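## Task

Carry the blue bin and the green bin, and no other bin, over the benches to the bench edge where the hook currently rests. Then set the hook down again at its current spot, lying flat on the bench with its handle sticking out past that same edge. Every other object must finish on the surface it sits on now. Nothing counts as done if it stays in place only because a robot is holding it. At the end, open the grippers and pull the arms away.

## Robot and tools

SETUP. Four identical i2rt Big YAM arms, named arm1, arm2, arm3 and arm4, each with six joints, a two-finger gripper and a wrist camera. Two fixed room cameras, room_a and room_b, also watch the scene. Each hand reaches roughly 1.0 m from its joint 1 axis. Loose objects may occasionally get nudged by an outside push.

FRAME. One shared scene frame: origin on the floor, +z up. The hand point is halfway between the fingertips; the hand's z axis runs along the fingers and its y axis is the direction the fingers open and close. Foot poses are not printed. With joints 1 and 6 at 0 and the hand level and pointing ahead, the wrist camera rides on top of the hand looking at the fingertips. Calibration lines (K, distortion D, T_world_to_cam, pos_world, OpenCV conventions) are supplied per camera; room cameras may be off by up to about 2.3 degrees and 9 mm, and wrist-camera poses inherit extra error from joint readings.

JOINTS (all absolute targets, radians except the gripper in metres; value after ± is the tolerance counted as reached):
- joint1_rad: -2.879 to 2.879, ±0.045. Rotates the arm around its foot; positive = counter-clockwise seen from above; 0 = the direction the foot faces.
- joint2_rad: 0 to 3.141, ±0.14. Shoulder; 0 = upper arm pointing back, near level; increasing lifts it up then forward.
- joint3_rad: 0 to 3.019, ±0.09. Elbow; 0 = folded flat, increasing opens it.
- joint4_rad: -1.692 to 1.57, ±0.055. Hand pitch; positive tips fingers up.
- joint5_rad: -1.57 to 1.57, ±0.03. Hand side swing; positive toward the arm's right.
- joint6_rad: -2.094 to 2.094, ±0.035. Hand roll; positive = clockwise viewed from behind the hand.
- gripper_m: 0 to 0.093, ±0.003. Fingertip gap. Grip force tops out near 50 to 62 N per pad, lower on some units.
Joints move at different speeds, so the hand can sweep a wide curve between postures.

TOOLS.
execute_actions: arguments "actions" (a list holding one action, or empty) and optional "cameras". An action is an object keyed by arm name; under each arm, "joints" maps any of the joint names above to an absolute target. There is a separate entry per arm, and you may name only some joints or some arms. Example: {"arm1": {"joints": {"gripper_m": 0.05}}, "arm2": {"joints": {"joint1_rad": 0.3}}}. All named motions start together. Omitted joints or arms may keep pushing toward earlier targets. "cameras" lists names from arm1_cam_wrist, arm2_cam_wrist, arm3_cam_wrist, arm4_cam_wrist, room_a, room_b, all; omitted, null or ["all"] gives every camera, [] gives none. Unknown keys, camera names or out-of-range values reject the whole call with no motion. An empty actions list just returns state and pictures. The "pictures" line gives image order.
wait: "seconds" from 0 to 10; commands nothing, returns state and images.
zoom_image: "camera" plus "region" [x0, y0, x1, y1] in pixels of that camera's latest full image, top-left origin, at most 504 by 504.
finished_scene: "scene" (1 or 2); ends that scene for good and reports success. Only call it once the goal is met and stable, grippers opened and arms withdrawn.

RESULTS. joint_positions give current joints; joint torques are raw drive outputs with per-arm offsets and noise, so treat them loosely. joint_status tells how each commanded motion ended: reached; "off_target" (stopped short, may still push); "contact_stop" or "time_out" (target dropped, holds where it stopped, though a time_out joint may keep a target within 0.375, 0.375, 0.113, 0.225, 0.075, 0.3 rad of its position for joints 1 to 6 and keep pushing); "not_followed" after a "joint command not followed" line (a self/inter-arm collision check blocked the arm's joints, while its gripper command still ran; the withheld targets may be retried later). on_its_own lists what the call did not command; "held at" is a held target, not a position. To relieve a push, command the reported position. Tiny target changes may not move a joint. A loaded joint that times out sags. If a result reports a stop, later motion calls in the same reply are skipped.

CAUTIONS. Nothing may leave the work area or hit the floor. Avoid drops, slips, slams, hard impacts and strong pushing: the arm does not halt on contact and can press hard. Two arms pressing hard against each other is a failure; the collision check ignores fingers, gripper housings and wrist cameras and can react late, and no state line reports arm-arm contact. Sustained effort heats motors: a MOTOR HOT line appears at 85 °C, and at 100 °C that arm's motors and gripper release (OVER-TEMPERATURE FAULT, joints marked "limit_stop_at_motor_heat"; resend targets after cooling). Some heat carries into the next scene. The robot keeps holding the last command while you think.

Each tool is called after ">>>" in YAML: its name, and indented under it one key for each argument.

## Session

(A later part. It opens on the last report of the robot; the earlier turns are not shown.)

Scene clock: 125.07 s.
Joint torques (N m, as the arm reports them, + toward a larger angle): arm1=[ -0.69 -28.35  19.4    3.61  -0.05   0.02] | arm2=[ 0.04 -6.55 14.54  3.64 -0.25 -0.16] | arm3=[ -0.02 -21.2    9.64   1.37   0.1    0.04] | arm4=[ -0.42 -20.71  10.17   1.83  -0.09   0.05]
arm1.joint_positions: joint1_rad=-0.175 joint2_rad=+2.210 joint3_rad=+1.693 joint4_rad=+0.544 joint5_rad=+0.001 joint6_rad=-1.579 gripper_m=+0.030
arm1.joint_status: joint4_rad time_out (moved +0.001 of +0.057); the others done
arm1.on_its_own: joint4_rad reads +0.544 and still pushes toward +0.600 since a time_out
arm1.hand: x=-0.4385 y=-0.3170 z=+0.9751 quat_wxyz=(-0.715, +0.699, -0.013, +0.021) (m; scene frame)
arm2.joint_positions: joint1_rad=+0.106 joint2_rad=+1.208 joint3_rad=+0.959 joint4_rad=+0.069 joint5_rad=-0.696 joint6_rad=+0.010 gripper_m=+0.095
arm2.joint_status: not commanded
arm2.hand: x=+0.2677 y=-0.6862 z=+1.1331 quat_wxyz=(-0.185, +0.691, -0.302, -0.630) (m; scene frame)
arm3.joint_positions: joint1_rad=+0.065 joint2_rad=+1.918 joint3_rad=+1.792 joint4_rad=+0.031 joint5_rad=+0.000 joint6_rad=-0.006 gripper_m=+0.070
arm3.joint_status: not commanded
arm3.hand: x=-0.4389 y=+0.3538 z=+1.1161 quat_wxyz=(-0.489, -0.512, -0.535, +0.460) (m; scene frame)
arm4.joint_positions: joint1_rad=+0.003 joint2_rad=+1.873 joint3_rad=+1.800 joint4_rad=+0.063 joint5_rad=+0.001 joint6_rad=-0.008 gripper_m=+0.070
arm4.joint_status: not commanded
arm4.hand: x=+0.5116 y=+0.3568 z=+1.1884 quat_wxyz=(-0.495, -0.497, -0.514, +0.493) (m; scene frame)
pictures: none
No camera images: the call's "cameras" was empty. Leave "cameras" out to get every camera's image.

>>> execute_actions:
  actions:
    - {"arm1":{"joints":{"joint2_rad":2.26,"joint4_rad":0.59}}}
  cameras: ["arm2_cam_wrist","arm1_cam_wrist"]

Scene clock: 129.33 s.
Joint torques (N m, as the arm reports them, + toward a larger angle): arm1=[ -0.21 -29.82  17.48   3.28  -0.07  -0.01] | arm2=[ 0.11 -6.64 14.5   3.66 -0.25 -0.15] | arm3=[ -0.05 -21.01   9.61   1.52   0.12   0.03] | arm4=[  0.03 -19.95  10.38   2.05  -0.14   0.06]
arm1.joint_positions: joint1_rad=-0.175 joint2_rad=+2.306 joint3_rad=+1.710 joint4_rad=+0.544 joint5_rad=+0.001 joint6_rad=-1.579 gripper_m=+0.030
arm1.joint_status: all done
arm1.hand: x=-0.4379 y=-0.3095 z=+0.9020 quat_wxyz=(-0.687, +0.726, -0.014, +0.020) (m; scene frame)
arm2.joint_positions: joint1_rad=+0.106 joint2_rad=+1.208 joint3_rad=+0.959 joint4_rad=+0.069 joint5_rad=-0.696 joint6_rad=+0.010 gripper_m=+0.095
arm2.joint_status: not commanded
arm2.hand: x=+0.2677 y=-0.6862 z=+1.1331 quat_wxyz=(-0.185, +0.691, -0.302, -0.630) (m; scene frame)
arm3.joint_positions: joint1_rad=+0.065 joint2_rad=+1.918 joint3_rad=+1.792 joint4_rad=+0.031 joint5_rad=+0.000 joint6_rad=-0.006 gripper_m=+0.070
arm3.joint_status: not commanded
arm3.hand: x=-0.4389 y=+0.3538 z=+1.1161 quat_wxyz=(-0.489, -0.512, -0.535, +0.460) (m; scene frame)
arm4.joint_positions: joint1_rad=+0.003 joint2_rad=+1.873 joint3_rad=+1.800 joint4_rad=+0.063 joint5_rad=+0.001 joint6_rad=-0.008 gripper_m=+0.070
arm4.joint_status: not commanded
arm4.hand: x=+0.5116 y=+0.3568 z=+1.1884 quat_wxyz=(-0.495, -0.497, -0.514, +0.493) (m; scene frame)
pictures: arm1_cam_wrist, arm2_cam_wrist
camera_calibration (this result's frames):
arm1_cam_wrist: T_world_to_cam=[[-0.0022256, 0.052132, 0.998638, -0.888129], [0.787003, -0.616016, 0.0339119, 0.132872], [0.616945, 0.786007, -0.0396571, 0.679916], [0, 0, 0, 1]] pos_world=[-0.526018, -0.406267, 0.909377]
arm2_cam_wrist: T_world_to_cam=[[0.660371, 0.742063, -0.115121, 0.455071], [0.465373, -0.524723, -0.712807, 0.329279], [-0.589354, 0.417142, -0.691848, 1.34893], [0, 0, 0, 1]] pos_world=[0.341247, -0.727609, 1.22036]
Images, in order (width x height): arm1_cam_wrist 672x504, arm2_cam_wrist 672x504.

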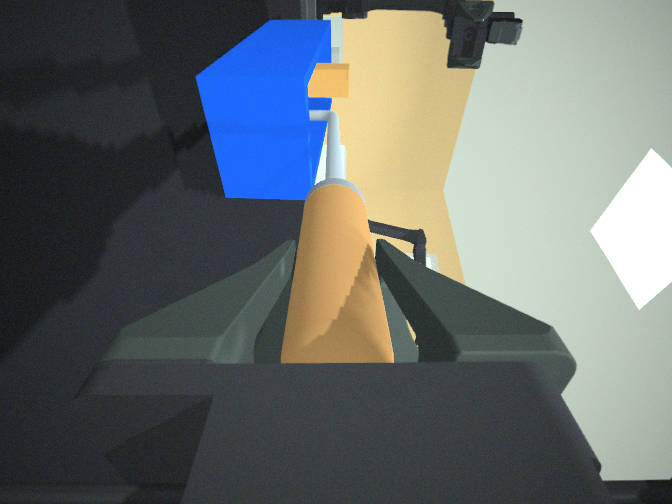

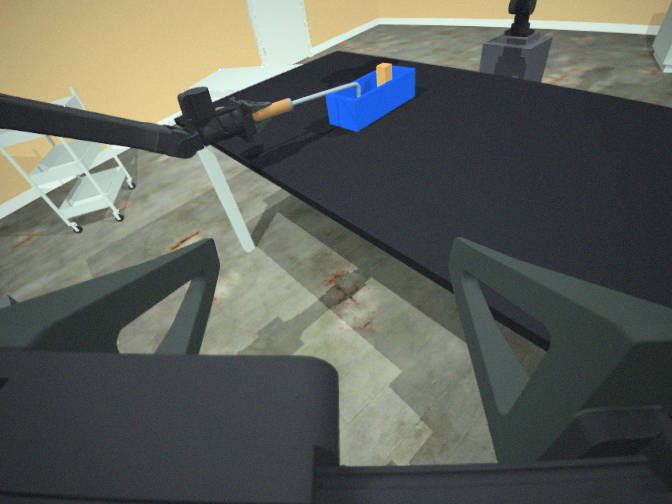

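>>> execute_actions:
  actions:
    - {"arm1":{"joints":{"joint2_rad":2.17,"joint3_rad":1.49,"joint4_rad":0.78}}}
  cameras: []

>>> execute_actions:
  actions:
    - {"arm1":{"joints":{"joint2_rad":2.055,"joint3_rad":1.25,"joint4_rad":0.90}}}
  cameras: ["arm2_cam_wrist"]

Scene clock: 136.77 s.
Joint torques (N m, as the arm reports them, + toward a larger angle): arm1=[ -0.41 -25.83  11.17   2.75  -0.09   0.02] | arm2=[ 0.18 -6.66 14.47  3.66 -0.24 -0.15] | arm3=[ -0.04 -21.19   9.62   1.44   0.1    0.06] | arm4=[  0.23 -20.02  10.33   1.79  -0.11   0.11]
arm1.joint_positions: joint1_rad=-0.175 joint2_rad=+2.189 joint3_rad=+1.481 joint4_rad=+0.752 joint5_rad=+0.001 joint6_rad=-1.581 gripper_m=+0.030
arm1.joint_status: all done
arm1.hand: x=-0.4406 y=-0.3649 z=+0.9253 quat_wxyz=(-0.721, +0.693, -0.012, +0.022) (m; scene frame)
arm2.joint_positions: joint1_rad=+0.106 joint2_rad=+1.208 joint3_rad=+0.959 joint4_rad=+0.069 joint5_rad=-0.696 joint6_rad=+0.010 gripper_m=+0.095
arm2.joint_status: not commanded
arm2.hand: x=+0.2677 y=-0.6862 z=+1.1331 quat_wxyz=(-0.185, +0.691, -0.302, -0.630) (m; scene frame)
arm3.joint_positions: joint1_rad=+0.065 joint2_rad=+1.918 joint3_rad=+1.792 joint4_rad=+0.031 joint5_rad=+0.000 joint6_rad=-0.006 gripper_m=+0.070
arm3.joint_status: not commanded
arm3.hand: x=-0.4389 y=+0.3538 z=+1.1161 quat_wxyz=(-0.489, -0.512, -0.535, +0.460) (m; scene frame)
arm4.joint_positions: joint1_rad=+0.003 joint2_rad=+1.873 joint3_rad=+1.800 joint4_rad=+0.063 joint5_rad=+0.001 joint6_rad=-0.008 gripper_m=+0.070
arm4.joint_status: not commanded
arm4.hand: x=+0.5116 y=+0.3568 z=+1.1884 quat_wxyz=(-0.495, -0.497, -0.514, +0.493) (m; scene frame)
pictures: none
No camera images: the call's "cameras" was empty. Leave "cameras" out to get every camera's image.

Scene clock: 137.80 s.
Joint torques (N m, as the arm reports them, + toward a larger angle): arm1=[ -0.09 -24.24  11.55   3.5   -0.09   0.07] | arm2=[-0.14 -6.74 14.51  3.59 -0.24 -0.14] | arm3=[ -0.06 -21.11   9.6    1.39   0.07   0.04] | arm4=[ -0.49 -20.19  10.4    1.75  -0.13   0.08]
arm1.joint_positions: joint1_rad=-0.175 joint2_rad=+2.088 joint3_rad=+1.221 joint4_rad=+0.849 joint5_rad=+0.001 joint6_rad=-1.581 gripper_m=+0.030
arm1.joint_status: all done
arm1.hand: x=-0.4439 y=-0.4362 z=+0.8938 quat_wxyz=(-0.699, +0.715, -0.013, +0.021) (m; scene frame)
arm2.joint_positions: joint1_rad=+0.106 joint2_rad=+1.208 joint3_rad=+0.959 joint4_rad=+0.069 joint5_rad=-0.696 joint6_rad=+0.010 gripper_m=+0.095
arm2.joint_status: not commanded
arm2.hand: x=+0.2677 y=-0.6862 z=+1.1331 quat_wxyz=(-0.185, +0.691, -0.302, -0.630) (m; scene frame)
arm3.joint_positions: joint1_rad=+0.065 joint2_rad=+1.918 joint3_rad=+1.792 joint4_rad=+0.031 joint5_rad=+0.000 joint6_rad=-0.006 gripper_m=+0.070
arm3.joint_status: not commanded
arm3.hand: x=-0.4389 y=+0.3538 z=+1.1161 quat_wxyz=(-0.489, -0.512, -0.535, +0.460) (m; scene frame)
arm4.joint_positions: joint1_rad=+0.003 joint2_rad=+1.873 joint3_rad=+1.800 joint4_rad=+0.063 joint5_rad=+0.001 joint6_rad=-0.008 gripper_m=+0.070
arm4.joint_status: not commanded
arm4.hand: x=+0.5116 y=+0.3568 z=+1.1884 quat_wxyz=(-0.495, -0.497, -0.514, +0.493) (m; scene frame)
pictures: arm2_cam_wrist
camera_calibration (this result's frames):
arm2_cam_wrist: T_world_to_cam=[[0.660371, 0.742063, -0.115121, 0.455071], [0.465373, -0.524723, -0.712807, 0.329279], [-0.589354, 0.417142, -0.691848, 1.34893], [0, 0, 0, 1]] pos_world=[0.341247, -0.727609, 1.22036]
Images, in order (width x height): arm2_cam_wrist 672x504.

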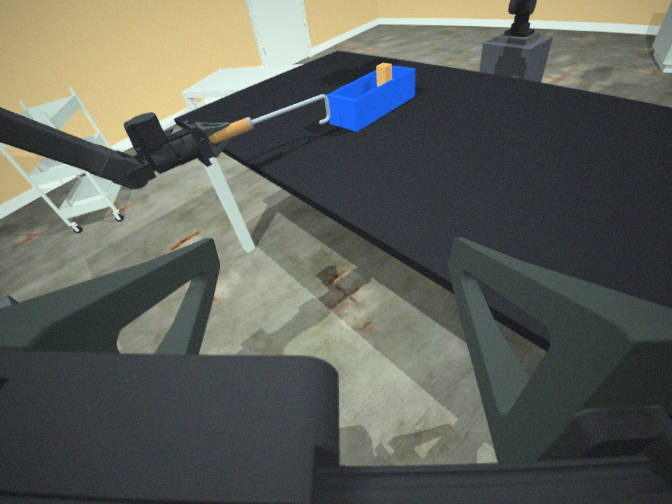

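>>> execute_actions:
  actions:
    - {"arm1":{"joints":{"joint3_rad":1.77}}}
  cameras: []

>>> execute_actions:
  actions:
    - {"arm1":{"joints":{"joint2_rad":2.18,"joint4_rad":0.58}}}
  cameras: []

Scene clock: 144.40 s.
Joint torques (N m, as the arm reports them, + toward a larger angle): arm1=[ -0.18 -26.5   16.91   2.41   0.01   0.06] | arm2=[ 0.17 -6.57 14.48  3.66 -0.24 -0.18] | arm3=[ -0.07 -21.12   9.67   1.48   0.09   0.04] | arm4=[  0.21 -20.3   10.4    1.95  -0.12   0.12]
arm1.joint_positions: joint1_rad=-0.175 joint2_rad=+2.081 joint3_rad=+1.713 joint4_rad=+0.867 joint5_rad=+0.001 joint6_rad=-1.581 gripper_m=+0.030
arm1.joint_status: all done
arm1.hand: x=-0.4409 y=-0.3581 z=+1.1717 quat_wxyz=(-0.859, +0.512, -0.009, +0.025) (m; scene frame)
arm2.joint_positions: joint1_rad=+0.106 joint2_rad=+1.208 joint3_rad=+0.959 joint4_rad=+0.069 joint5_rad=-0.696 joint6_rad=+0.010 gripper_m=+0.095
arm2.joint_status: not commanded
arm2.hand: x=+0.2677 y=-0.6862 z=+1.1331 quat_wxyz=(-0.185, +0.691, -0.302, -0.630) (m; scene frame)
arm3.joint_positions: joint1_rad=+0.065 joint2_rad=+1.918 joint3_rad=+1.792 joint4_rad=+0.031 joint5_rad=+0.000 joint6_rad=-0.006 gripper_m=+0.070
arm3.joint_status: not commanded
arm3.hand: x=-0.4389 y=+0.3538 z=+1.1161 quat_wxyz=(-0.489, -0.512, -0.535, +0.460) (m; scene frame)
arm4.joint_positions: joint1_rad=+0.003 joint2_rad=+1.873 joint3_rad=+1.800 joint4_rad=+0.063 joint5_rad=+0.001 joint6_rad=-0.008 gripper_m=+0.070
arm4.joint_status: not commanded
arm4.hand: x=+0.5116 y=+0.3568 z=+1.1884 quat_wxyz=(-0.495, -0.497, -0.514, +0.493) (m; scene frame)
pictures: none
No camera images: the call's "cameras" was empty. Leave "cameras" out to get every camera's image.

Scene clock: 145.80 s.
Joint torques (N m, as the arm reports them, + toward a larger angle): arm1=[ -0.07 -29.12  16.17   3.13  -0.11   0.06] | arm2=[ 0.01 -6.53 14.56  3.64 -0.25 -0.16] | arm3=[  0.04 -21.31   9.61   1.42   0.11   0.05] | arm4=[  0.47 -19.89  10.32   1.79  -0.13   0.09]
arm1.joint_positions: joint1_rad=-0.175 joint2_rad=+2.227 joint3_rad=+1.717 joint4_rad=+0.535 joint5_rad=+0.001 joint6_rad=-1.581 gripper_m=+0.030
arm1.joint_status: all done
arm1.hand: x=-0.4382 y=-0.3113 z=+0.9721 quat_wxyz=(-0.714, +0.699, -0.012, +0.022) (m; scene frame)
arm2.joint_positions: joint1_rad=+0.106 joint2_rad=+1.208 joint3_rad=+0.959 joint4_rad=+0.069 joint5_rad=-0.696 joint6_rad=+0.010 gripper_m=+0.095
arm2.joint_status: not commanded
arm2.hand: x=+0.2677 y=-0.6862 z=+1.1331 quat_wxyz=(-0.185, +0.691, -0.302, -0.630) (m; scene frame)
arm3.joint_positions: joint1_rad=+0.065 joint2_rad=+1.918 joint3_rad=+1.792 joint4_rad=+0.031 joint5_rad=+0.000 joint6_rad=-0.006 gripper_m=+0.070
arm3.joint_status: not commanded
arm3.hand: x=-0.4389 y=+0.3538 z=+1.1161 quat_wxyz=(-0.489, -0.512, -0.535, +0.460) (m; scene frame)
arm4.joint_positions: joint1_rad=+0.003 joint2_rad=+1.873 joint3_rad=+1.800 joint4_rad=+0.063 joint5_rad=+0.001 joint6_rad=-0.008 gripper_m=+0.070
arm4.joint_status: not commanded
arm4.hand: x=+0.5116 y=+0.3568 z=+1.1884 quat_wxyz=(-0.495, -0.497, -0.514, +0.493) (m; scene frame)
pictures: none
No camera images: the call's "cameras" was empty. Leave "cameras" out to get every camera's image.

>>> execute_actions:
  actions:
    - {"arm1":{"joints":{"joint3_rad":1.63}}}
  cameras: ["arm2_cam_wrist"]

Scene clock: 150.63 s.
Joint torques (N m, as the arm reports them, + toward a larger angle): arm1=[  0.42 -28.54  13.8    2.84  -0.05   0.02] | arm2=[ 0.23 -6.6  14.41  3.7  -0.25 -0.16] | arm3=[ -0.12 -21.4    9.58   1.46   0.11   0.04] | arm4=[ -0.8  -20.37  10.35   1.78  -0.12   0.09]
arm1.joint_positions: joint1_rad=-0.175 joint2_rad=+2.221 joint3_rad=+1.598 joint4_rad=+0.536 joint5_rad=+0.001 joint6_rad=-1.581 gripper_m=+0.030
arm1.joint_status: all done
arm1.hand: x=-0.4392 y=-0.3371 z=+0.9094 quat_wxyz=(-0.674, +0.738, -0.013, +0.021) (m; scene frame)
arm2.joint_positions: joint1_rad=+0.106 joint2_rad=+1.208 joint3_rad=+0.959 joint4_rad=+0.069 joint5_rad=-0.696 joint6_rad=+0.010 gripper_m=+0.095
arm2.joint_status: not commanded
arm2.hand: x=+0.2677 y=-0.6862 z=+1.1331 quat_wxyz=(-0.185, +0.691, -0.302, -0.630) (m; scene frame)
arm3.joint_positions: joint1_rad=+0.065 joint2_rad=+1.918 joint3_rad=+1.792 joint4_rad=+0.031 joint5_rad=+0.000 joint6_rad=-0.006 gripper_m=+0.070
arm3.joint_status: not commanded
arm3.hand: x=-0.4389 y=+0.3538 z=+1.1161 quat_wxyz=(-0.489, -0.512, -0.535, +0.460) (m; scene frame)
arm4.joint_positions: joint1_rad=+0.003 joint2_rad=+1.873 joint3_rad=+1.800 joint4_rad=+0.063 joint5_rad=+0.001 joint6_rad=-0.008 gripper_m=+0.070
arm4.joint_status: not commanded
arm4.hand: x=+0.5116 y=+0.3568 z=+1.1884 quat_wxyz=(-0.495, -0.497, -0.514, +0.493) (m; scene frame)
pictures: arm2_cam_wrist
camera_calibration (this result's frames):
arm2_cam_wrist: T_world_to_cam=[[0.660371, 0.742063, -0.115121, 0.455071], [0.465373, -0.524723, -0.712807, 0.329279], [-0.589354, 0.417142, -0.691848, 1.34893], [0, 0, 0, 1]] pos_world=[0.341247, -0.727609, 1.22036]
Images, in order (width x height): arm2_cam_wrist 672x504.

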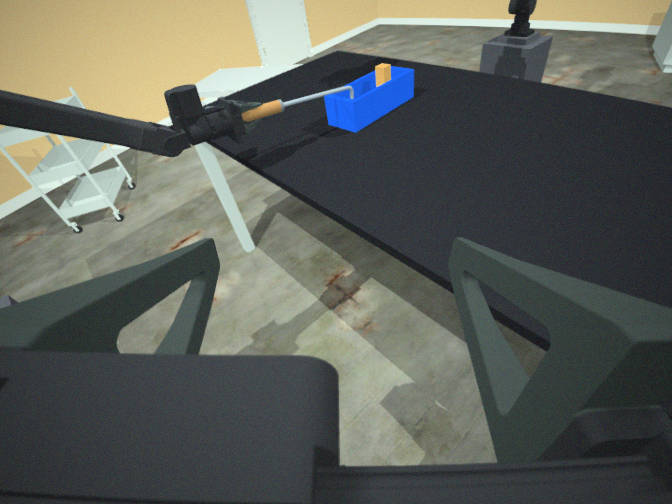

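>>> execute_actions:
  actions:
    - {"arm1":{"joints":{"joint2_rad":2.095,"joint3_rad":1.41,"joint4_rad":0.675}}}
  cameras: ["arm2_cam_wrist"]

Scene clock: 155.83 s.
Joint torques (N m, as the arm reports them, + toward a larger angle): arm1=[ -0.56 -26.42  12.     3.06  -0.07   0.08] | arm2=[-0.19 -6.68 14.51  3.72 -0.23 -0.15] | arm3=[ -0.41 -21.06   9.63   1.44   0.11   0.06] | arm4=[  0.05 -19.97  10.2    1.55  -0.13   0.03]
arm1.joint_positions: joint1_rad=-0.175 joint2_rad=+2.126 joint3_rad=+1.389 joint4_rad=+0.629 joint5_rad=+0.001 joint6_rad=-1.581 gripper_m=+0.030
arm1.joint_status: all done
arm1.hand: x=-0.4417 y=-0.3909 z=+0.8966 quat_wxyz=(-0.666, +0.745, -0.013, +0.020) (m; scene frame)
arm2.joint_positions: joint1_rad=+0.106 joint2_rad=+1.208 joint3_rad=+0.959 joint4_rad=+0.069 joint5_rad=-0.696 joint6_rad=+0.010 gripper_m=+0.095
arm2.joint_status: not commanded
arm2.hand: x=+0.2677 y=-0.6862 z=+1.1331 quat_wxyz=(-0.185, +0.691, -0.302, -0.630) (m; scene frame)
arm3.joint_positions: joint1_rad=+0.065 joint2_rad=+1.918 joint3_rad=+1.792 joint4_rad=+0.031 joint5_rad=+0.000 joint6_rad=-0.006 gripper_m=+0.070
arm3.joint_status: not commanded
arm3.hand: x=-0.4389 y=+0.3538 z=+1.1161 quat_wxyz=(-0.489, -0.512, -0.535, +0.460) (m; scene frame)
arm4.joint_positions: joint1_rad=+0.003 joint2_rad=+1.873 joint3_rad=+1.800 joint4_rad=+0.063 joint5_rad=+0.001 joint6_rad=-0.008 gripper_m=+0.070
arm4.joint_status: not commanded
arm4.hand: x=+0.5116 y=+0.3568 z=+1.1884 quat_wxyz=(-0.495, -0.497, -0.514, +0.493) (m; scene frame)
pictures: arm2_cam_wrist
camera_calibration (this result's frames):
arm2_cam_wrist: T_world_to_cam=[[0.660371, 0.742063, -0.115121, 0.455071], [0.465373, -0.524723, -0.712807, 0.329279], [-0.589354, 0.417142, -0.691848, 1.34893], [0, 0, 0, 1]] pos_world=[0.341247, -0.727609, 1.22036]
Images, in order (width x height): arm2_cam_wrist 672x504.

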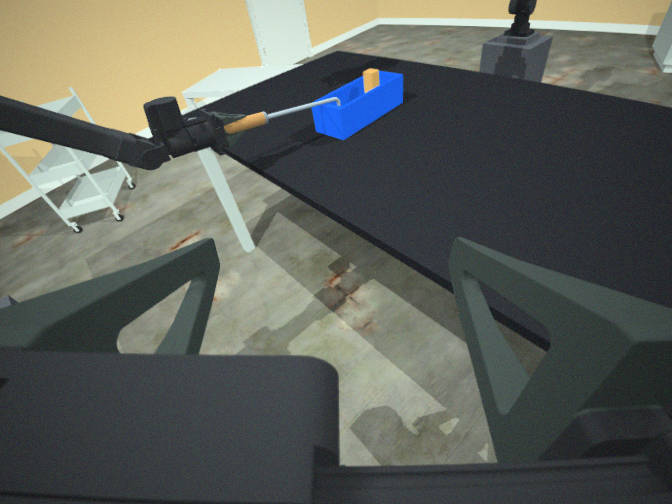

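>>> execute_actions:
  actions:
    - {"arm1":{"joints":{"joint2_rad":1.975,"joint3_rad":1.19,"joint4_rad":0.79}}}
  cameras: []

>>> execute_actions:
  actions:
    - {"arm1":{"joints":{"joint2_rad":1.865,"joint3_rad":0.99,"joint4_rad":0.88}}}
  cameras: ["arm2_cam_wrist"]

Scene clock: 162.80 s.
Joint torques (N m, as the arm reports them, + toward a larger angle): arm1=[ -0.42 -23.04  10.92   3.34  -0.1    0.05] | arm2=[ 0.19 -6.61 14.53  3.65 -0.26 -0.15] | arm3=[  0.23 -20.83   9.5    1.49   0.13   0.02] | arm4=[ -0.06 -20.17  10.3    1.75  -0.09   0.08]
arm1.joint_positions: joint1_rad=-0.175 joint2_rad=+2.007 joint3_rad=+1.172 joint4_rad=+0.738 joint5_rad=+0.001 joint6_rad=-1.581 gripper_m=+0.030
arm1.joint_status: all done
arm1.hand: x=-0.4447 y=-0.4528 z=+0.9017 quat_wxyz=(-0.670, +0.742, -0.013, +0.020) (m; scene frame)
arm2.joint_positions: joint1_rad=+0.106 joint2_rad=+1.208 joint3_rad=+0.959 joint4_rad=+0.069 joint5_rad=-0.696 joint6_rad=+0.010 gripper_m=+0.095
arm2.joint_status: not commanded
arm2.hand: x=+0.2677 y=-0.6862 z=+1.1331 quat_wxyz=(-0.185, +0.691, -0.302, -0.630) (m; scene frame)
arm3.joint_positions: joint1_rad=+0.065 joint2_rad=+1.918 joint3_rad=+1.792 joint4_rad=+0.031 joint5_rad=+0.000 joint6_rad=-0.006 gripper_m=+0.070
arm3.joint_status: not commanded
arm3.hand: x=-0.4389 y=+0.3538 z=+1.1161 quat_wxyz=(-0.489, -0.512, -0.535, +0.460) (m; scene frame)
arm4.joint_positions: joint1_rad=+0.003 joint2_rad=+1.873 joint3_rad=+1.800 joint4_rad=+0.063 joint5_rad=+0.001 joint6_rad=-0.008 gripper_m=+0.070
arm4.joint_status: not commanded
arm4.hand: x=+0.5116 y=+0.3568 z=+1.1884 quat_wxyz=(-0.495, -0.497, -0.514, +0.493) (m; scene frame)
pictures: none
No camera images: the call's "cameras" was empty. Leave "cameras" out to get every camera's image.

Scene clock: 163.70 s.
Joint torques (N m, as the arm reports them, + toward a larger angle): arm1=[ -0.29 -20.95  10.1    3.52  -0.08   0.02] | arm2=[ 0.03 -6.7  14.51  3.7  -0.24 -0.15] | arm3=[ -0.23 -21.27   9.55   1.5    0.11   0.04] | arm4=[ -0.16 -19.97  10.36   1.66  -0.17   0.09]
arm1.joint_positions: joint1_rad=-0.175 joint2_rad=+1.894 joint3_rad=+0.971 joint4_rad=+0.828 joint5_rad=+0.001 joint6_rad=-1.581 gripper_m=+0.030
arm1.joint_status: all done
arm1.hand: x=-0.4476 y=-0.5153 z=+0.9045 quat_wxyz=(-0.672, +0.741, -0.013, +0.020) (m; scene frame)
arm2.joint_positions: joint1_rad=+0.106 joint2_rad=+1.208 joint3_rad=+0.959 joint4_rad=+0.069 joint5_rad=-0.696 joint6_rad=+0.010 gripper_m=+0.095
arm2.joint_status: not commanded
arm2.hand: x=+0.2677 y=-0.6862 z=+1.1331 quat_wxyz=(-0.185, +0.691, -0.302, -0.630) (m; scene frame)
arm3.joint_positions: joint1_rad=+0.065 joint2_rad=+1.918 joint3_rad=+1.792 joint4_rad=+0.031 joint5_rad=+0.000 joint6_rad=-0.006 gripper_m=+0.070
arm3.joint_status: not commanded
arm3.hand: x=-0.4389 y=+0.3538 z=+1.1161 quat_wxyz=(-0.489, -0.512, -0.535, +0.460) (m; scene frame)
arm4.joint_positions: joint1_rad=+0.003 joint2_rad=+1.873 joint3_rad=+1.800 joint4_rad=+0.063 joint5_rad=+0.001 joint6_rad=-0.008 gripper_m=+0.070
arm4.joint_status: not commanded
arm4.hand: x=+0.5116 y=+0.3568 z=+1.1884 quat_wxyz=(-0.495, -0.497, -0.514, +0.493) (m; scene frame)
pictures: arm2_cam_wrist
camera_calibration (this result's frames):
arm2_cam_wrist: T_world_to_cam=[[0.660371, 0.742063, -0.115121, 0.455071], [0.465373, -0.524723, -0.712807, 0.329279], [-0.589354, 0.417142, -0.691848, 1.34893], [0, 0, 0, 1]] pos_world=[0.341247, -0.727609, 1.22036]
Images, in order (width x height): arm2_cam_wrist 672x504.

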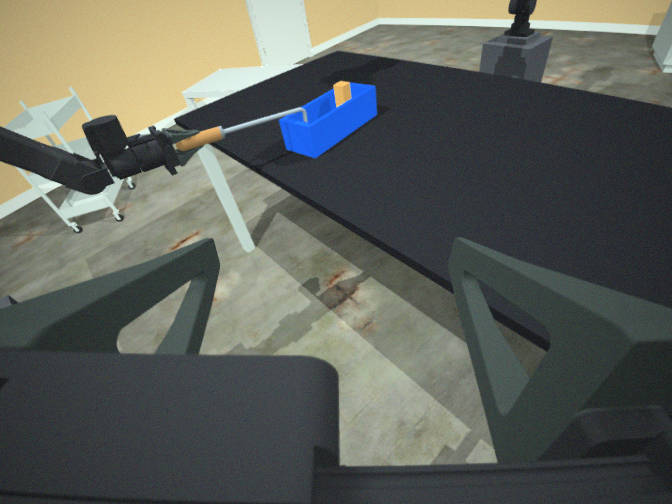

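>>> execute_actions:
  actions:
    - {"arm1":{"joints":{"joint2_rad":1.762,"joint3_rad":0.81,"joint4_rad":0.955}}}
  cameras: []

>>> execute_actions:
  actions:
    - {"arm1":{"joints":{"joint2_rad":1.672,"joint3_rad":0.66,"joint4_rad":1.015}}}
  cameras: ["arm2_cam_wrist","arm1_cam_wrist","arm3_cam_wrist"]

Scene clock: 168.23 s.
Joint torques (N m, as the arm reports them, + toward a larger angle): arm1=[ -0.26 -17.8    9.74   3.53  -0.08   0.05] | arm2=[ 0.09 -6.71 14.46  3.66 -0.24 -0.15] | arm3=[ -0.14 -21.28   9.6    1.43   0.11   0.04] | arm4=[  0.05 -19.19  10.37   1.79  -0.16   0.08]
arm1.joint_positions: joint1_rad=-0.175 joint2_rad=+1.789 joint3_rad=+0.791 joint4_rad=+0.903 joint5_rad=+0.001 joint6_rad=-1.581 gripper_m=+0.030
arm1.joint_status: all done
arm1.hand: x=-0.4505 y=-0.5752 z=+0.9054 quat_wxyz=(-0.671, +0.741, -0.013, +0.020) (m; scene frame)
arm2.joint_positions: joint1_rad=+0.106 joint2_rad=+1.208 joint3_rad=+0.959 joint4_rad=+0.069 joint5_rad=-0.696 joint6_rad=+0.010 gripper_m=+0.095
arm2.joint_status: not commanded
arm2.hand: x=+0.2677 y=-0.6862 z=+1.1331 quat_wxyz=(-0.185, +0.691, -0.302, -0.630) (m; scene frame)
arm3.joint_positions: joint1_rad=+0.065 joint2_rad=+1.918 joint3_rad=+1.792 joint4_rad=+0.031 joint5_rad=+0.000 joint6_rad=-0.006 gripper_m=+0.070
arm3.joint_status: not commanded
arm3.hand: x=-0.4389 y=+0.3538 z=+1.1161 quat_wxyz=(-0.489, -0.512, -0.535, +0.460) (m; scene frame)
arm4.joint_positions: joint1_rad=+0.003 joint2_rad=+1.873 joint3_rad=+1.800 joint4_rad=+0.063 joint5_rad=+0.001 joint6_rad=-0.008 gripper_m=+0.070
arm4.joint_status: not commanded
arm4.hand: x=+0.5116 y=+0.3568 z=+1.1884 quat_wxyz=(-0.495, -0.497, -0.514, +0.493) (m; scene frame)
pictures: none
No camera images: the call's "cameras" was empty. Leave "cameras" out to get every camera's image.

Scene clock: 169.03 s.
Joint torques (N m, as the arm reports them, + toward a larger angle): arm1=[  0.41 -16.06   9.29   3.35  -0.02   0.  ] | arm2=[ 0.19 -6.77 14.53  3.66 -0.23 -0.17] | arm3=[ -0.02 -21.44   9.53   1.39   0.11   0.05] | arm4=[ -0.59 -20.09  10.33   1.82  -0.16   0.09]
arm1.joint_positions: joint1_rad=-0.175 joint2_rad=+1.698 joint3_rad=+0.640 joint4_rad=+0.962 joint5_rad=+0.001 joint6_rad=-1.581 gripper_m=+0.030
arm1.joint_status: all done
arm1.hand: x=-0.4530 y=-0.6276 z=+0.9055 quat_wxyz=(-0.671, +0.741, -0.013, +0.020) (m; scene frame)
arm2.joint_positions: joint1_rad=+0.106 joint2_rad=+1.208 joint3_rad=+0.959 joint4_rad=+0.069 joint5_rad=-0.696 joint6_rad=+0.010 gripper_m=+0.095
arm2.joint_status: not commanded
arm2.hand: x=+0.2677 y=-0.6862 z=+1.1331 quat_wxyz=(-0.185, +0.691, -0.302, -0.630) (m; scene frame)
arm3.joint_positions: joint1_rad=+0.065 joint2_rad=+1.918 joint3_rad=+1.792 joint4_rad=+0.031 joint5_rad=+0.000 joint6_rad=-0.006 gripper_m=+0.070
arm3.joint_status: not commanded
arm3.hand: x=-0.4389 y=+0.3538 z=+1.1161 quat_wxyz=(-0.489, -0.512, -0.535, +0.460) (m; scene frame)
arm4.joint_positions: joint1_rad=+0.003 joint2_rad=+1.873 joint3_rad=+1.800 joint4_rad=+0.063 joint5_rad=+0.001 joint6_rad=-0.008 gripper_m=+0.070
arm4.joint_status: not commanded
arm4.hand: x=+0.5116 y=+0.3568 z=+1.1884 quat_wxyz=(-0.495, -0.497, -0.514, +0.493) (m; scene frame)
pictures: arm1_cam_wrist, arm2_cam_wrist, arm3_cam_wrist
camera_calibration (this result's frames):
arm1_cam_wrist: T_world_to_cam=[[-0.0024283, 0.0963164, 0.995348, -0.844456], [0.78727, -0.613554, 0.0612922, -0.0744865], [0.616603, 0.783757, -0.0743371, 0.9692], [0, 0, 0, 1]] pos_world=[-0.541021, -0.723983, 0.91714]
arm2_cam_wrist: T_world_to_cam=[[0.660371, 0.742063, -0.115121, 0.455071], [0.465373, -0.524723, -0.712807, 0.329279], [-0.589354, 0.417142, -0.691848, 1.34893], [0, 0, 0, 1]] pos_world=[0.341247, -0.727609, 1.22036]
arm3_cam_wrist: T_world_to_cam=[[-0.99827, -0.057284, -0.0132737, -0.405181], [-0.0277786, 0.65838, -0.752173, 0.600956], [0.0518266, -0.750502, -0.658832, 1.151], [0, 0, 0, 1]] pos_world=[-0.447439, 0.444964, 1.20496]
Images, in order (width x height): arm1_cam_wrist 672x504, arm2_cam_wrist 672x504, arm3_cam_wrist 672x504.

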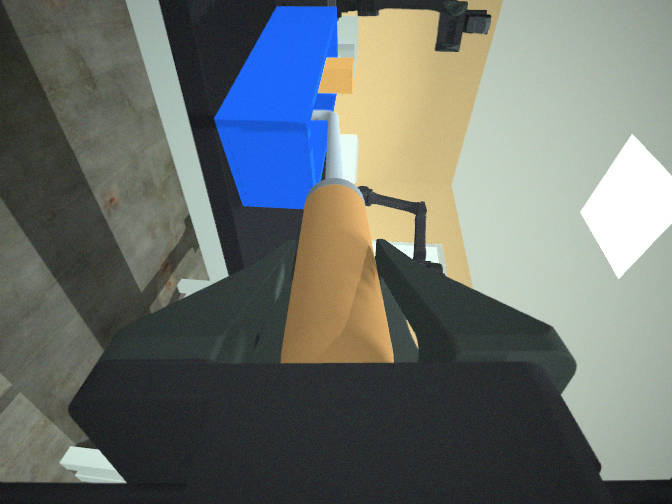

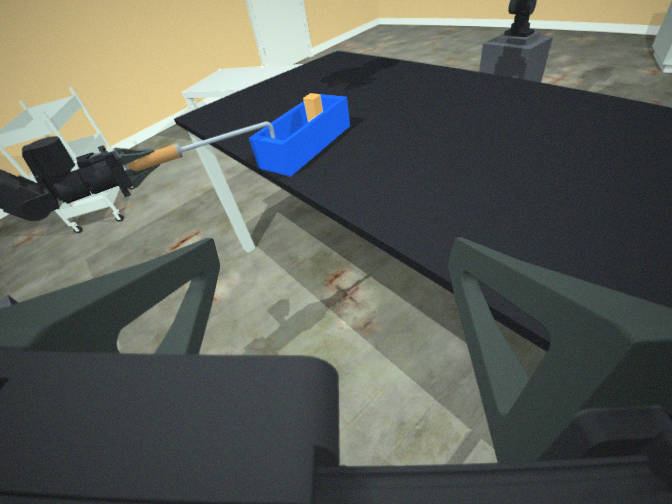

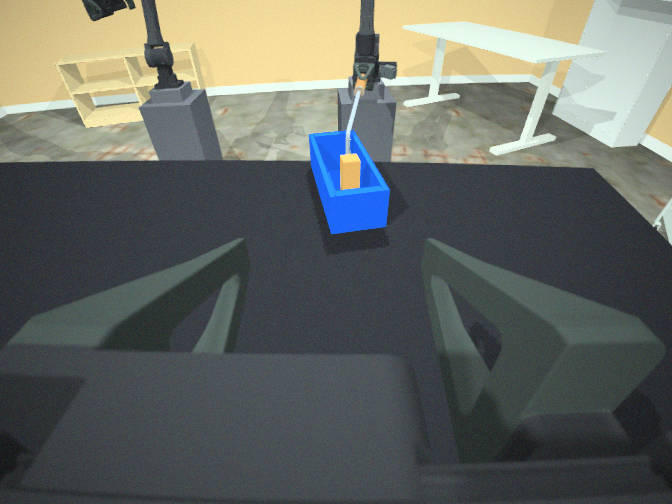

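>>> execute_actions:
  actions:
    - {"arm1":{"joints":{"joint1_rad":-0.25}}}
  cameras: ["arm2_cam_wrist","arm1_cam_wrist","arm3_cam_wrist"]

Scene clock: 178.47 s.
Joint torques (N m, as the arm reports them, + toward a larger angle): arm1=[  0.42 -15.86   9.18   3.52  -0.01  -0.02] | arm2=[ 0.26 -6.66 14.55  3.7  -0.25 -0.16] | arm3=[ -0.06 -21.11   9.56   1.4    0.1    0.08] | arm4=[  0.08 -20.28  10.36   1.74  -0.12   0.08]
arm1.joint_positions: joint1_rad=-0.254 joint2_rad=+1.698 joint3_rad=+0.640 joint4_rad=+0.962 joint5_rad=+0.000 joint6_rad=-1.581 gripper_m=+0.030
arm1.joint_status: all done
arm1.hand: x=-0.4082 y=-0.6315 z=+0.9057 quat_wxyz=(-0.670, +0.740, -0.042, +0.047) (m; scene frame)
arm2.joint_positions: joint1_rad=+0.106 joint2_rad=+1.208 joint3_rad=+0.959 joint4_rad=+0.069 joint5_rad=-0.696 joint6_rad=+0.010 gripper_m=+0.095
arm2.joint_status: not commanded
arm2.hand: x=+0.2677 y=-0.6862 z=+1.1331 quat_wxyz=(-0.185, +0.691, -0.302, -0.630) (m; scene frame)
arm3.joint_positions: joint1_rad=+0.065 joint2_rad=+1.918 joint3_rad=+1.792 joint4_rad=+0.031 joint5_rad=+0.000 joint6_rad=-0.006 gripper_m=+0.070
arm3.joint_status: not commanded
arm3.hand: x=-0.4389 y=+0.3538 z=+1.1161 quat_wxyz=(-0.489, -0.512, -0.535, +0.460) (m; scene frame)
arm4.joint_positions: joint1_rad=+0.003 joint2_rad=+1.873 joint3_rad=+1.800 joint4_rad=+0.063 joint5_rad=+0.001 joint6_rad=-0.008 gripper_m=+0.070
arm4.joint_status: not commanded
arm4.hand: x=+0.5116 y=+0.3568 z=+1.1884 quat_wxyz=(-0.495, -0.497, -0.514, +0.493) (m; scene frame)
pictures: arm1_cam_wrist, arm2_cam_wrist, arm3_cam_wrist
camera_calibration (this result's frames):
arm1_cam_wrist: T_world_to_cam=[[0.00490858, 0.0960352, 0.995366, -0.841284], [0.73666, -0.673475, 0.0613457, -0.170665], [0.676246, 0.732945, -0.0740511, 0.936703], [0, 0, 0, 1]] pos_world=[-0.50359, -0.720698, 0.917218]
arm2_cam_wrist: T_world_to_cam=[[0.660371, 0.742063, -0.115121, 0.455071], [0.465373, -0.524723, -0.712807, 0.329279], [-0.589354, 0.417142, -0.691848, 1.34893], [0, 0, 0, 1]] pos_world=[0.341247, -0.727609, 1.22036]
arm3_cam_wrist: T_world_to_cam=[[-0.99827, -0.057284, -0.0132737, -0.405181], [-0.0277786, 0.65838, -0.752173, 0.600956], [0.0518266, -0.750502, -0.658832, 1.151], [0, 0, 0, 1]] pos_world=[-0.447439, 0.444964, 1.20496]
Images, in order (width x height): arm1_cam_wrist 672x504, arm2_cam_wrist 672x504, arm3_cam_wrist 672x504.

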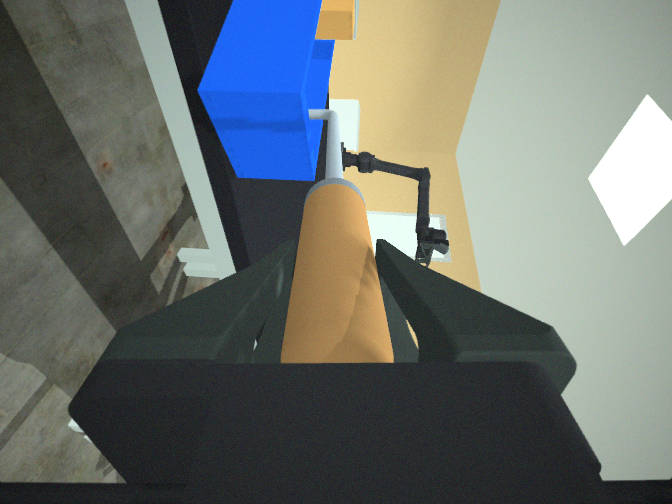

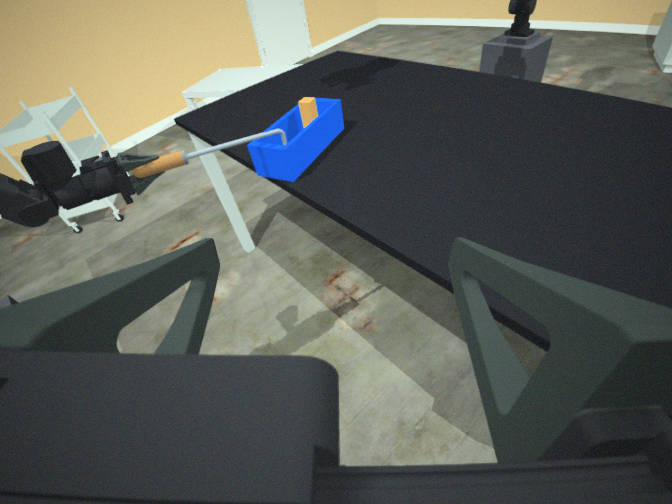

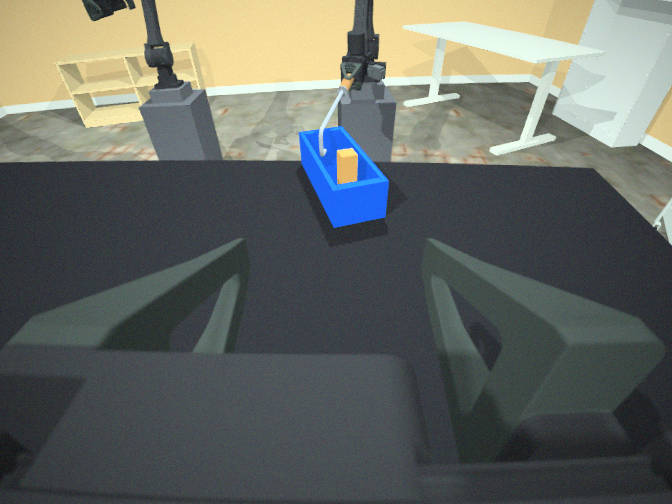

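>>> execute_actions:
  actions:
    - {"arm1":{"joints":{"joint1_rad":-0.125}}}
  cameras: ["arm2_cam_wrist","arm1_cam_wrist","arm3_cam_wrist"]

Scene clock: 182.90 s.
Joint torques (N m, as the arm reports them, + toward a larger angle): arm1=[ -0.92 -15.57   9.32   3.47  -0.07   0.05] | arm2=[-0.11 -6.35 14.51  3.66 -0.23 -0.16] | arm3=[ -0.37 -21.19   9.59   1.38   0.12   0.05] | arm4=[ -0.38 -19.42  10.33   1.87  -0.11   0.08]
arm1.joint_positions: joint1_rad=-0.119 joint2_rad=+1.698 joint3_rad=+0.640 joint4_rad=+0.962 joint5_rad=+0.001 joint6_rad=-1.583 gripper_m=+0.030
arm1.joint_status: all done
arm1.hand: x=-0.4849 y=-0.6269 z=+0.9055 quat_wxyz=(-0.671, +0.741, +0.008, +0.002) (m; scene frame)
arm2.joint_positions: joint1_rad=+0.106 joint2_rad=+1.208 joint3_rad=+0.959 joint4_rad=+0.069 joint5_rad=-0.696 joint6_rad=+0.010 gripper_m=+0.095
arm2.joint_status: not commanded
arm2.hand: x=+0.2677 y=-0.6862 z=+1.1331 quat_wxyz=(-0.185, +0.691, -0.302, -0.630) (m; scene frame)
arm3.joint_positions: joint1_rad=+0.065 joint2_rad=+1.918 joint3_rad=+1.792 joint4_rad=+0.031 joint5_rad=+0.000 joint6_rad=-0.006 gripper_m=+0.070
arm3.joint_status: not commanded
arm3.hand: x=-0.4389 y=+0.3538 z=+1.1161 quat_wxyz=(-0.489, -0.512, -0.535, +0.460) (m; scene frame)
arm4.joint_positions: joint1_rad=+0.003 joint2_rad=+1.873 joint3_rad=+1.800 joint4_rad=+0.063 joint5_rad=+0.001 joint6_rad=-0.008 gripper_m=+0.070
arm4.joint_status: not commanded
arm4.hand: x=+0.5116 y=+0.3568 z=+1.1884 quat_wxyz=(-0.495, -0.497, -0.514, +0.493) (m; scene frame)
pictures: arm1_cam_wrist, arm2_cam_wrist, arm3_cam_wrist
camera_calibration (this result's frames):
arm1_cam_wrist: T_world_to_cam=[[-0.00992878, 0.0961423, 0.995318, -0.848238], [0.820419, -0.568272, 0.0630761, -0.00610364], [0.571676, 0.817205, -0.0732348, 0.986569], [0, 0, 0, 1]] pos_world=[-0.567412, -0.728146, 0.916903]
arm2_cam_wrist: T_world_to_cam=[[0.660371, 0.742063, -0.115121, 0.455071], [0.465373, -0.524723, -0.712807, 0.329279], [-0.589354, 0.417142, -0.691848, 1.34893], [0, 0, 0, 1]] pos_world=[0.341247, -0.727609, 1.22036]
arm3_cam_wrist: T_world_to_cam=[[-0.99827, -0.057284, -0.0132737, -0.405181], [-0.0277786, 0.65838, -0.752173, 0.600956], [0.0518266, -0.750502, -0.658832, 1.151], [0, 0, 0, 1]] pos_world=[-0.447439, 0.444964, 1.20496]
Images, in order (width x height): arm1_cam_wrist 672x504, arm2_cam_wrist 672x504, arm3_cam_wrist 672x504.

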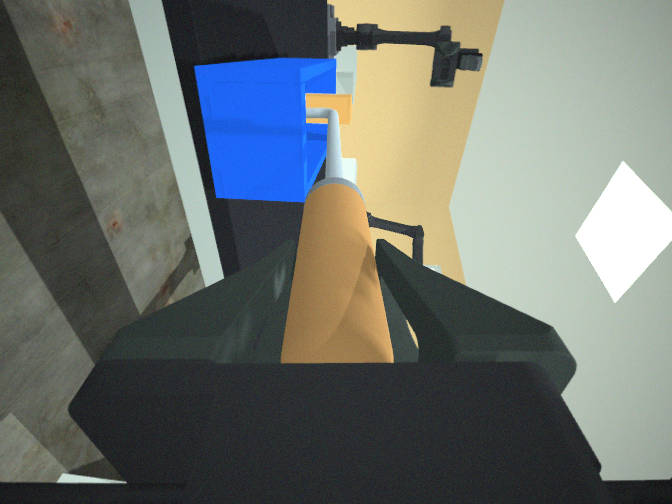

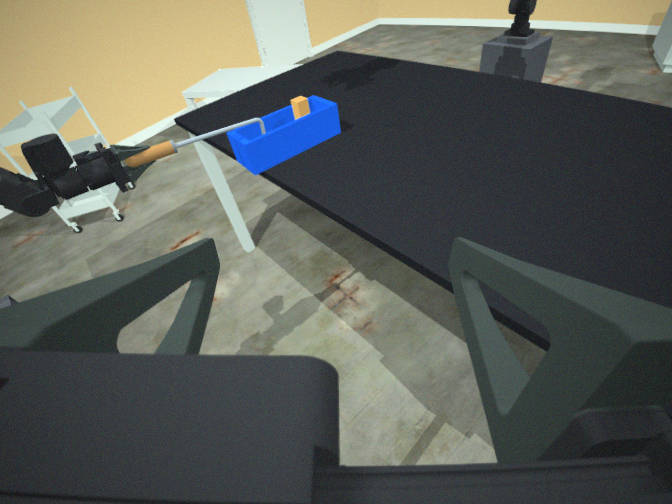

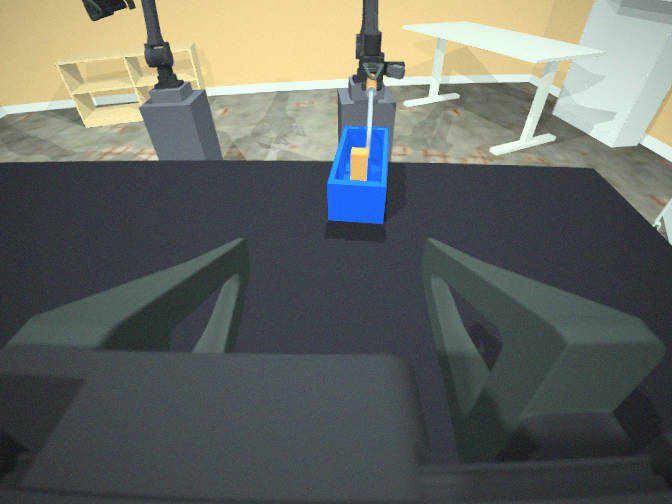

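>>> execute_actions:
  actions:
    - {"arm1":{"joints":{"joint3_rad":0.95,"joint4_rad":1.15}},"arm3":{"joints":{"joint2_rad":1.3,"joint3_rad":1.1}}}
  cameras: []

>>> execute_actions:
  actions:
    - {"arm1":{"joints":{"joint1_rad":-0.80,"joint2_rad":2.2,"joint3_rad":2.06,"joint4_rad":0.75,"joint5_rad":-0.672}}}
  cameras: ["room_b"]

>>> execute_actions:
  actions:
    - {"arm1":{"joints":{"joint2_rad":2.36,"joint4_rad":0.47}}}
  cameras: ["arm2_cam_wrist","arm1_cam_wrist"]

Scene clock: 197.37 s.
Joint torques (N m, as the arm reports them, + toward a larger angle): arm1=[ -1.35 -17.7   13.49   2.68  -0.06   0.03] | arm2=[ 0.16 -6.57 14.51  3.69 -0.26 -0.14] | arm3=[  0.1  -11.69   9.37   1.53   0.11   0.03] | arm4=[  0.   -19.7   10.42   1.72  -0.09   0.03]
arm1.joint_positions: joint1_rad=-0.119 joint2_rad=+1.691 joint3_rad=+0.908 joint4_rad=+1.112 joint5_rad=+0.001 joint6_rad=-1.583 gripper_m=+0.030
arm1.joint_status: all done
arm1.hand: x=-0.4859 y=-0.5576 z=+1.0728 quat_wxyz=(-0.813, +0.583, +0.007, +0.002) (m; scene frame)
arm2.joint_positions: joint1_rad=+0.106 joint2_rad=+1.208 joint3_rad=+0.959 joint4_rad=+0.069 joint5_rad=-0.696 joint6_rad=+0.010 gripper_m=+0.095
arm2.joint_status: not commanded
arm2.hand: x=+0.2677 y=-0.6862 z=+1.1331 quat_wxyz=(-0.185, +0.691, -0.302, -0.630) (m; scene frame)
arm3.joint_positions: joint1_rad=+0.065 joint2_rad=+1.310 joint3_rad=+1.095 joint4_rad=+0.030 joint5_rad=+0.000 joint6_rad=-0.006 gripper_m=+0.070
arm3.joint_status: all done
arm3.hand: x=-0.4509 y=+0.5870 z=+1.1114 quat_wxyz=(-0.465, -0.533, -0.557, +0.436) (m; scene frame)
arm4.joint_positions: joint1_rad=+0.003 joint2_rad=+1.873 joint3_rad=+1.800 joint4_rad=+0.063 joint5_rad=+0.001 joint6_rad=-0.008 gripper_m=+0.070
arm4.joint_status: not commanded
arm4.hand: x=+0.5116 y=+0.3568 z=+1.1884 quat_wxyz=(-0.495, -0.497, -0.514, +0.493) (m; scene frame)
pictures: none
No camera images: the call's "cameras" was empty. Leave "cameras" out to get every camera's image.

Scene clock: 199.60 s.
Joint torques (N m, as the arm reports them, + toward a larger angle): arm1=[ -0.27 -28.93  16.44   1.72   0.5    0.06] | arm2=[ 0.25 -6.71 14.52  3.61 -0.24 -0.16] | arm3=[ -0.27 -11.57   9.28   1.42   0.13   0.05] | arm4=[  0.21 -19.64  10.28   1.97  -0.08   0.1 ]
arm1.joint_positions: joint1_rad=-0.800 joint2_rad=+2.232 joint3_rad=+2.011 joint4_rad=+0.726 joint5_rad=-0.681 joint6_rad=-1.583 gripper_m=+0.030
arm1.joint_status: all done
arm1.hand: x=-0.0286 y=-0.4533 z=+1.1692 quat_wxyz=(-0.821, +0.547, +0.118, +0.113) (m; scene frame)
arm2.joint_positions: joint1_rad=+0.106 joint2_rad=+1.208 joint3_rad=+0.959 joint4_rad=+0.069 joint5_rad=-0.696 joint6_rad=+0.010 gripper_m=+0.095
arm2.joint_status: not commanded
arm2.hand: x=+0.2677 y=-0.6862 z=+1.1331 quat_wxyz=(-0.185, +0.691, -0.302, -0.630) (m; scene frame)
arm3.joint_positions: joint1_rad=+0.065 joint2_rad=+1.310 joint3_rad=+1.095 joint4_rad=+0.030 joint5_rad=+0.000 joint6_rad=-0.006 gripper_m=+0.070
arm3.joint_status: not commanded
arm3.hand: x=-0.4509 y=+0.5870 z=+1.1114 quat_wxyz=(-0.465, -0.533, -0.557, +0.436) (m; scene frame)
arm4.joint_positions: joint1_rad=+0.003 joint2_rad=+1.873 joint3_rad=+1.800 joint4_rad=+0.063 joint5_rad=+0.001 joint6_rad=-0.008 gripper_m=+0.070
arm4.joint_status: not commanded
arm4.hand: x=+0.5116 y=+0.3568 z=+1.1884 quat_wxyz=(-0.495, -0.497, -0.514, +0.493) (m; scene frame)
pictures: room_b
Images, in order (width x height): room_b 672x504.

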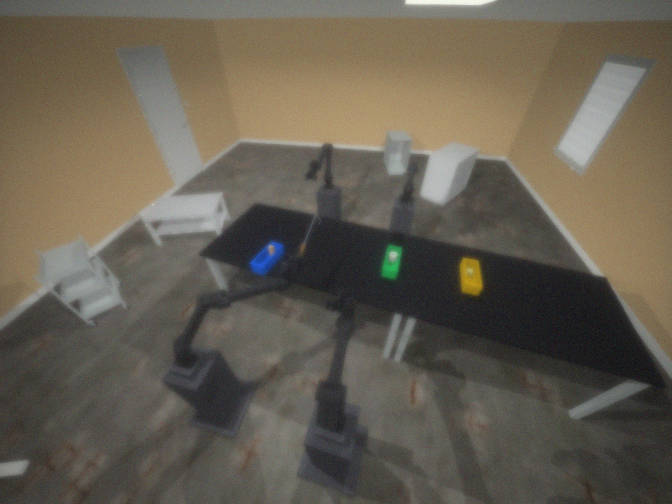

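Scene clock: 201.07 s.
Joint torques (N m, as the arm reports them, + toward a larger angle): arm1=[ -0.87 -32.36  16.47   2.78   0.     0.06] | arm2=[-0.06 -6.76 14.52  3.67 -0.24 -0.16] | arm3=[ -0.01 -11.9    9.35   1.39   0.11   0.03] | arm4=[  0.42 -20.55  10.31   1.79  -0.12   0.02]
arm1.joint_positions: joint1_rad=-0.800 joint2_rad=+2.401 joint3_rad=+2.008 joint4_rad=+0.430 joint5_rad=-0.674 joint6_rad=-1.583 gripper_m=+0.030
arm1.joint_status: all done
arm1.hand: x=+0.0011 y=-0.4188 z=+0.9614 quat_wxyz=(-0.716, +0.698, +0.014, +0.012) (m; scene frame)
arm2.joint_positions: joint1_rad=+0.106 joint2_rad=+1.208 joint3_rad=+0.959 joint4_rad=+0.069 joint5_rad=-0.696 joint6_rad=+0.010 gripper_m=+0.095
arm2.joint_status: not commanded
arm2.hand: x=+0.2677 y=-0.6862 z=+1.1331 quat_wxyz=(-0.185, +0.691, -0.302, -0.630) (m; scene frame)
arm3.joint_positions: joint1_rad=+0.065 joint2_rad=+1.310 joint3_rad=+1.095 joint4_rad=+0.030 joint5_rad=+0.000 joint6_rad=-0.006 gripper_m=+0.070
arm3.joint_status: not commanded
arm3.hand: x=-0.4509 y=+0.5870 z=+1.1114 quat_wxyz=(-0.465, -0.533, -0.557, +0.436) (m; scene frame)
arm4.joint_positions: joint1_rad=+0.003 joint2_rad=+1.873 joint3_rad=+1.800 joint4_rad=+0.063 joint5_rad=+0.001 joint6_rad=-0.008 gripper_m=+0.070
arm4.joint_status: not commanded
arm4.hand: x=+0.5116 y=+0.3568 z=+1.1884 quat_wxyz=(-0.495, -0.497, -0.514, +0.493) (m; scene frame)
pictures: arm1_cam_wrist, arm2_cam_wrist
camera_calibration (this result's frames):
arm1_cam_wrist: T_world_to_cam=[[-0.0315025, -0.0278198, 0.999116, -0.974667], [0.816957, -0.576616, 0.00970341, -0.242234], [0.575837, 0.816541, 0.0408925, 0.432719], [0, 0, 0, 1]] pos_world=[-0.0819854, -0.520124, 0.958461]
arm2_cam_wrist: T_world_to_cam=[[0.660371, 0.742063, -0.115121, 0.455071], [0.465373, -0.524723, -0.712807, 0.329279], [-0.589354, 0.417142, -0.691848, 1.34893], [0, 0, 0, 1]] pos_world=[0.341247, -0.727609, 1.22036]
Images, in order (width x height): arm1_cam_wrist 672x504, arm2_cam_wrist 672x504.

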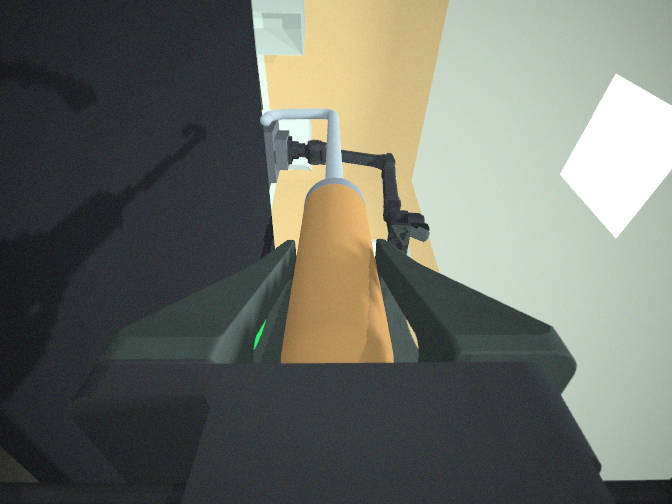

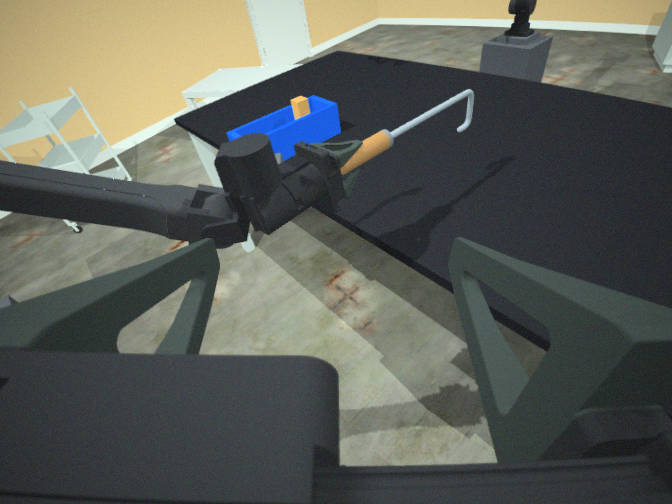

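>>> execute_actions:
  actions:
    - {"arm1":{"joints":{"joint2_rad":2.505,"joint4_rad":0.61,"joint6_rad":-1.15}}}
  cameras: ["arm2_cam_wrist"]

Scene clock: 207.77 s.
Joint torques (N m, as the arm reports them, + toward a larger angle): arm1=[ -0.67 -32.66  15.73   2.52  -0.1    0.24] | arm2=[ 0.23 -6.61 14.56  3.68 -0.22 -0.15] | arm3=[ -0.35 -11.53   9.28   1.42   0.13   0.04] | arm4=[ -0.27 -19.95  10.23   1.65  -0.15   0.11]
arm1.joint_positions: joint1_rad=-0.800 joint2_rad=+2.553 joint3_rad=+2.008 joint4_rad=+0.579 joint5_rad=-0.672 joint6_rad=-1.156 gripper_m=+0.030
arm1.joint_status: all done
arm1.hand: x=+0.0027 y=-0.4184 z=+0.8583 quat_wxyz=(-0.702, +0.685, -0.136, -0.139) (m; scene frame)
arm2.joint_positions: joint1_rad=+0.106 joint2_rad=+1.208 joint3_rad=+0.959 joint4_rad=+0.069 joint5_rad=-0.696 joint6_rad=+0.010 gripper_m=+0.095
arm2.joint_status: not commanded
arm2.hand: x=+0.2677 y=-0.6862 z=+1.1331 quat_wxyz=(-0.185, +0.691, -0.302, -0.630) (m; scene frame)
arm3.joint_positions: joint1_rad=+0.065 joint2_rad=+1.310 joint3_rad=+1.095 joint4_rad=+0.030 joint5_rad=+0.000 joint6_rad=-0.006 gripper_m=+0.070
arm3.joint_status: not commanded
arm3.hand: x=-0.4509 y=+0.5870 z=+1.1114 quat_wxyz=(-0.465, -0.533, -0.557, +0.436) (m; scene frame)
arm4.joint_positions: joint1_rad=+0.003 joint2_rad=+1.873 joint3_rad=+1.800 joint4_rad=+0.063 joint5_rad=+0.001 joint6_rad=-0.008 gripper_m=+0.070
arm4.joint_status: not commanded
arm4.hand: x=+0.5116 y=+0.3568 z=+1.1884 quat_wxyz=(-0.495, -0.497, -0.514, +0.493) (m; scene frame)
pictures: arm2_cam_wrist
camera_calibration (this result's frames):
arm2_cam_wrist: T_world_to_cam=[[0.660371, 0.742063, -0.115121, 0.455071], [0.465373, -0.524723, -0.712807, 0.329279], [-0.589354, 0.417142, -0.691848, 1.34893], [0, 0, 0, 1]] pos_world=[0.341247, -0.727609, 1.22036]
Images, in order (width x height): arm2_cam_wrist 672x504.

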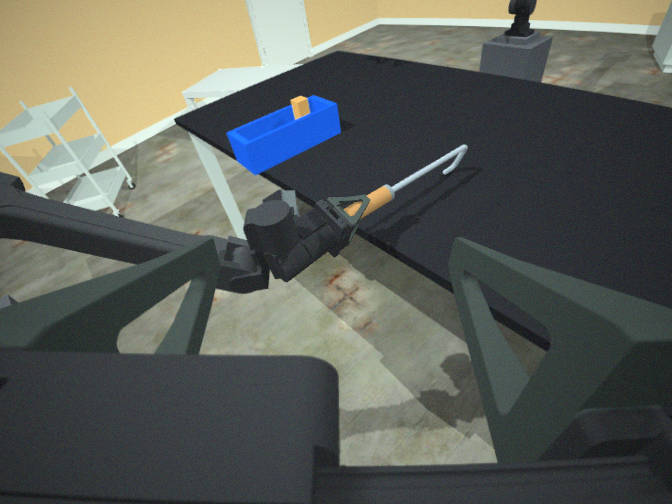

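>>> execute_actions:
  actions:
    - {"arm1":{"joints":{"joint2_rad":2.555,"joint6_rad":-0.5}}}
  cameras: []

Scene clock: 212.13 s.
Joint torques (N m, as the arm reports them, + toward a larger angle): arm1=[ -0.54 -29.96  16.01   2.38  -0.08   0.12] | arm2=[ 0.02 -7.01 14.56  3.68 -0.24 -0.15] | arm3=[ -0.14 -11.57   9.21   1.56   0.11   0.06] | arm4=[ -0.76 -19.82  10.42   1.79  -0.11   0.07]
arm1.joint_positions: joint1_rad=-0.800 joint2_rad=+2.569 joint3_rad=+2.008 joint4_rad=+0.580 joint5_rad=-0.670 joint6_rad=-0.508 gripper_m=+0.030
arm1.joint_status: all done
arm1.hand: x=+0.0029 y=-0.4192 z=+0.8439 quat_wxyz=(-0.616, +0.608, -0.353, -0.355) (m; scene frame)
arm2.joint_positions: joint1_rad=+0.106 joint2_rad=+1.208 joint3_rad=+0.959 joint4_rad=+0.069 joint5_rad=-0.696 joint6_rad=+0.010 gripper_m=+0.095
arm2.joint_status: not commanded
arm2.hand: x=+0.2677 y=-0.6862 z=+1.1331 quat_wxyz=(-0.185, +0.691, -0.302, -0.630) (m; scene frame)
arm3.joint_positions: joint1_rad=+0.065 joint2_rad=+1.310 joint3_rad=+1.095 joint4_rad=+0.030 joint5_rad=+0.000 joint6_rad=-0.006 gripper_m=+0.070
arm3.joint_status: not commanded
arm3.hand: x=-0.4509 y=+0.5870 z=+1.1114 quat_wxyz=(-0.465, -0.533, -0.557, +0.436) (m; scene frame)
arm4.joint_positions: joint1_rad=+0.003 joint2_rad=+1.873 joint3_rad=+1.800 joint4_rad=+0.063 joint5_rad=+0.001 joint6_rad=-0.008 gripper_m=+0.070
arm4.joint_status: not commanded
arm4.hand: x=+0.5116 y=+0.3568 z=+1.1884 quat_wxyz=(-0.495, -0.497, -0.514, +0.493) (m; scene frame)
pictures: none
No camera images: the call's "cameras" was empty. Leave "cameras" out to get every camera's image.


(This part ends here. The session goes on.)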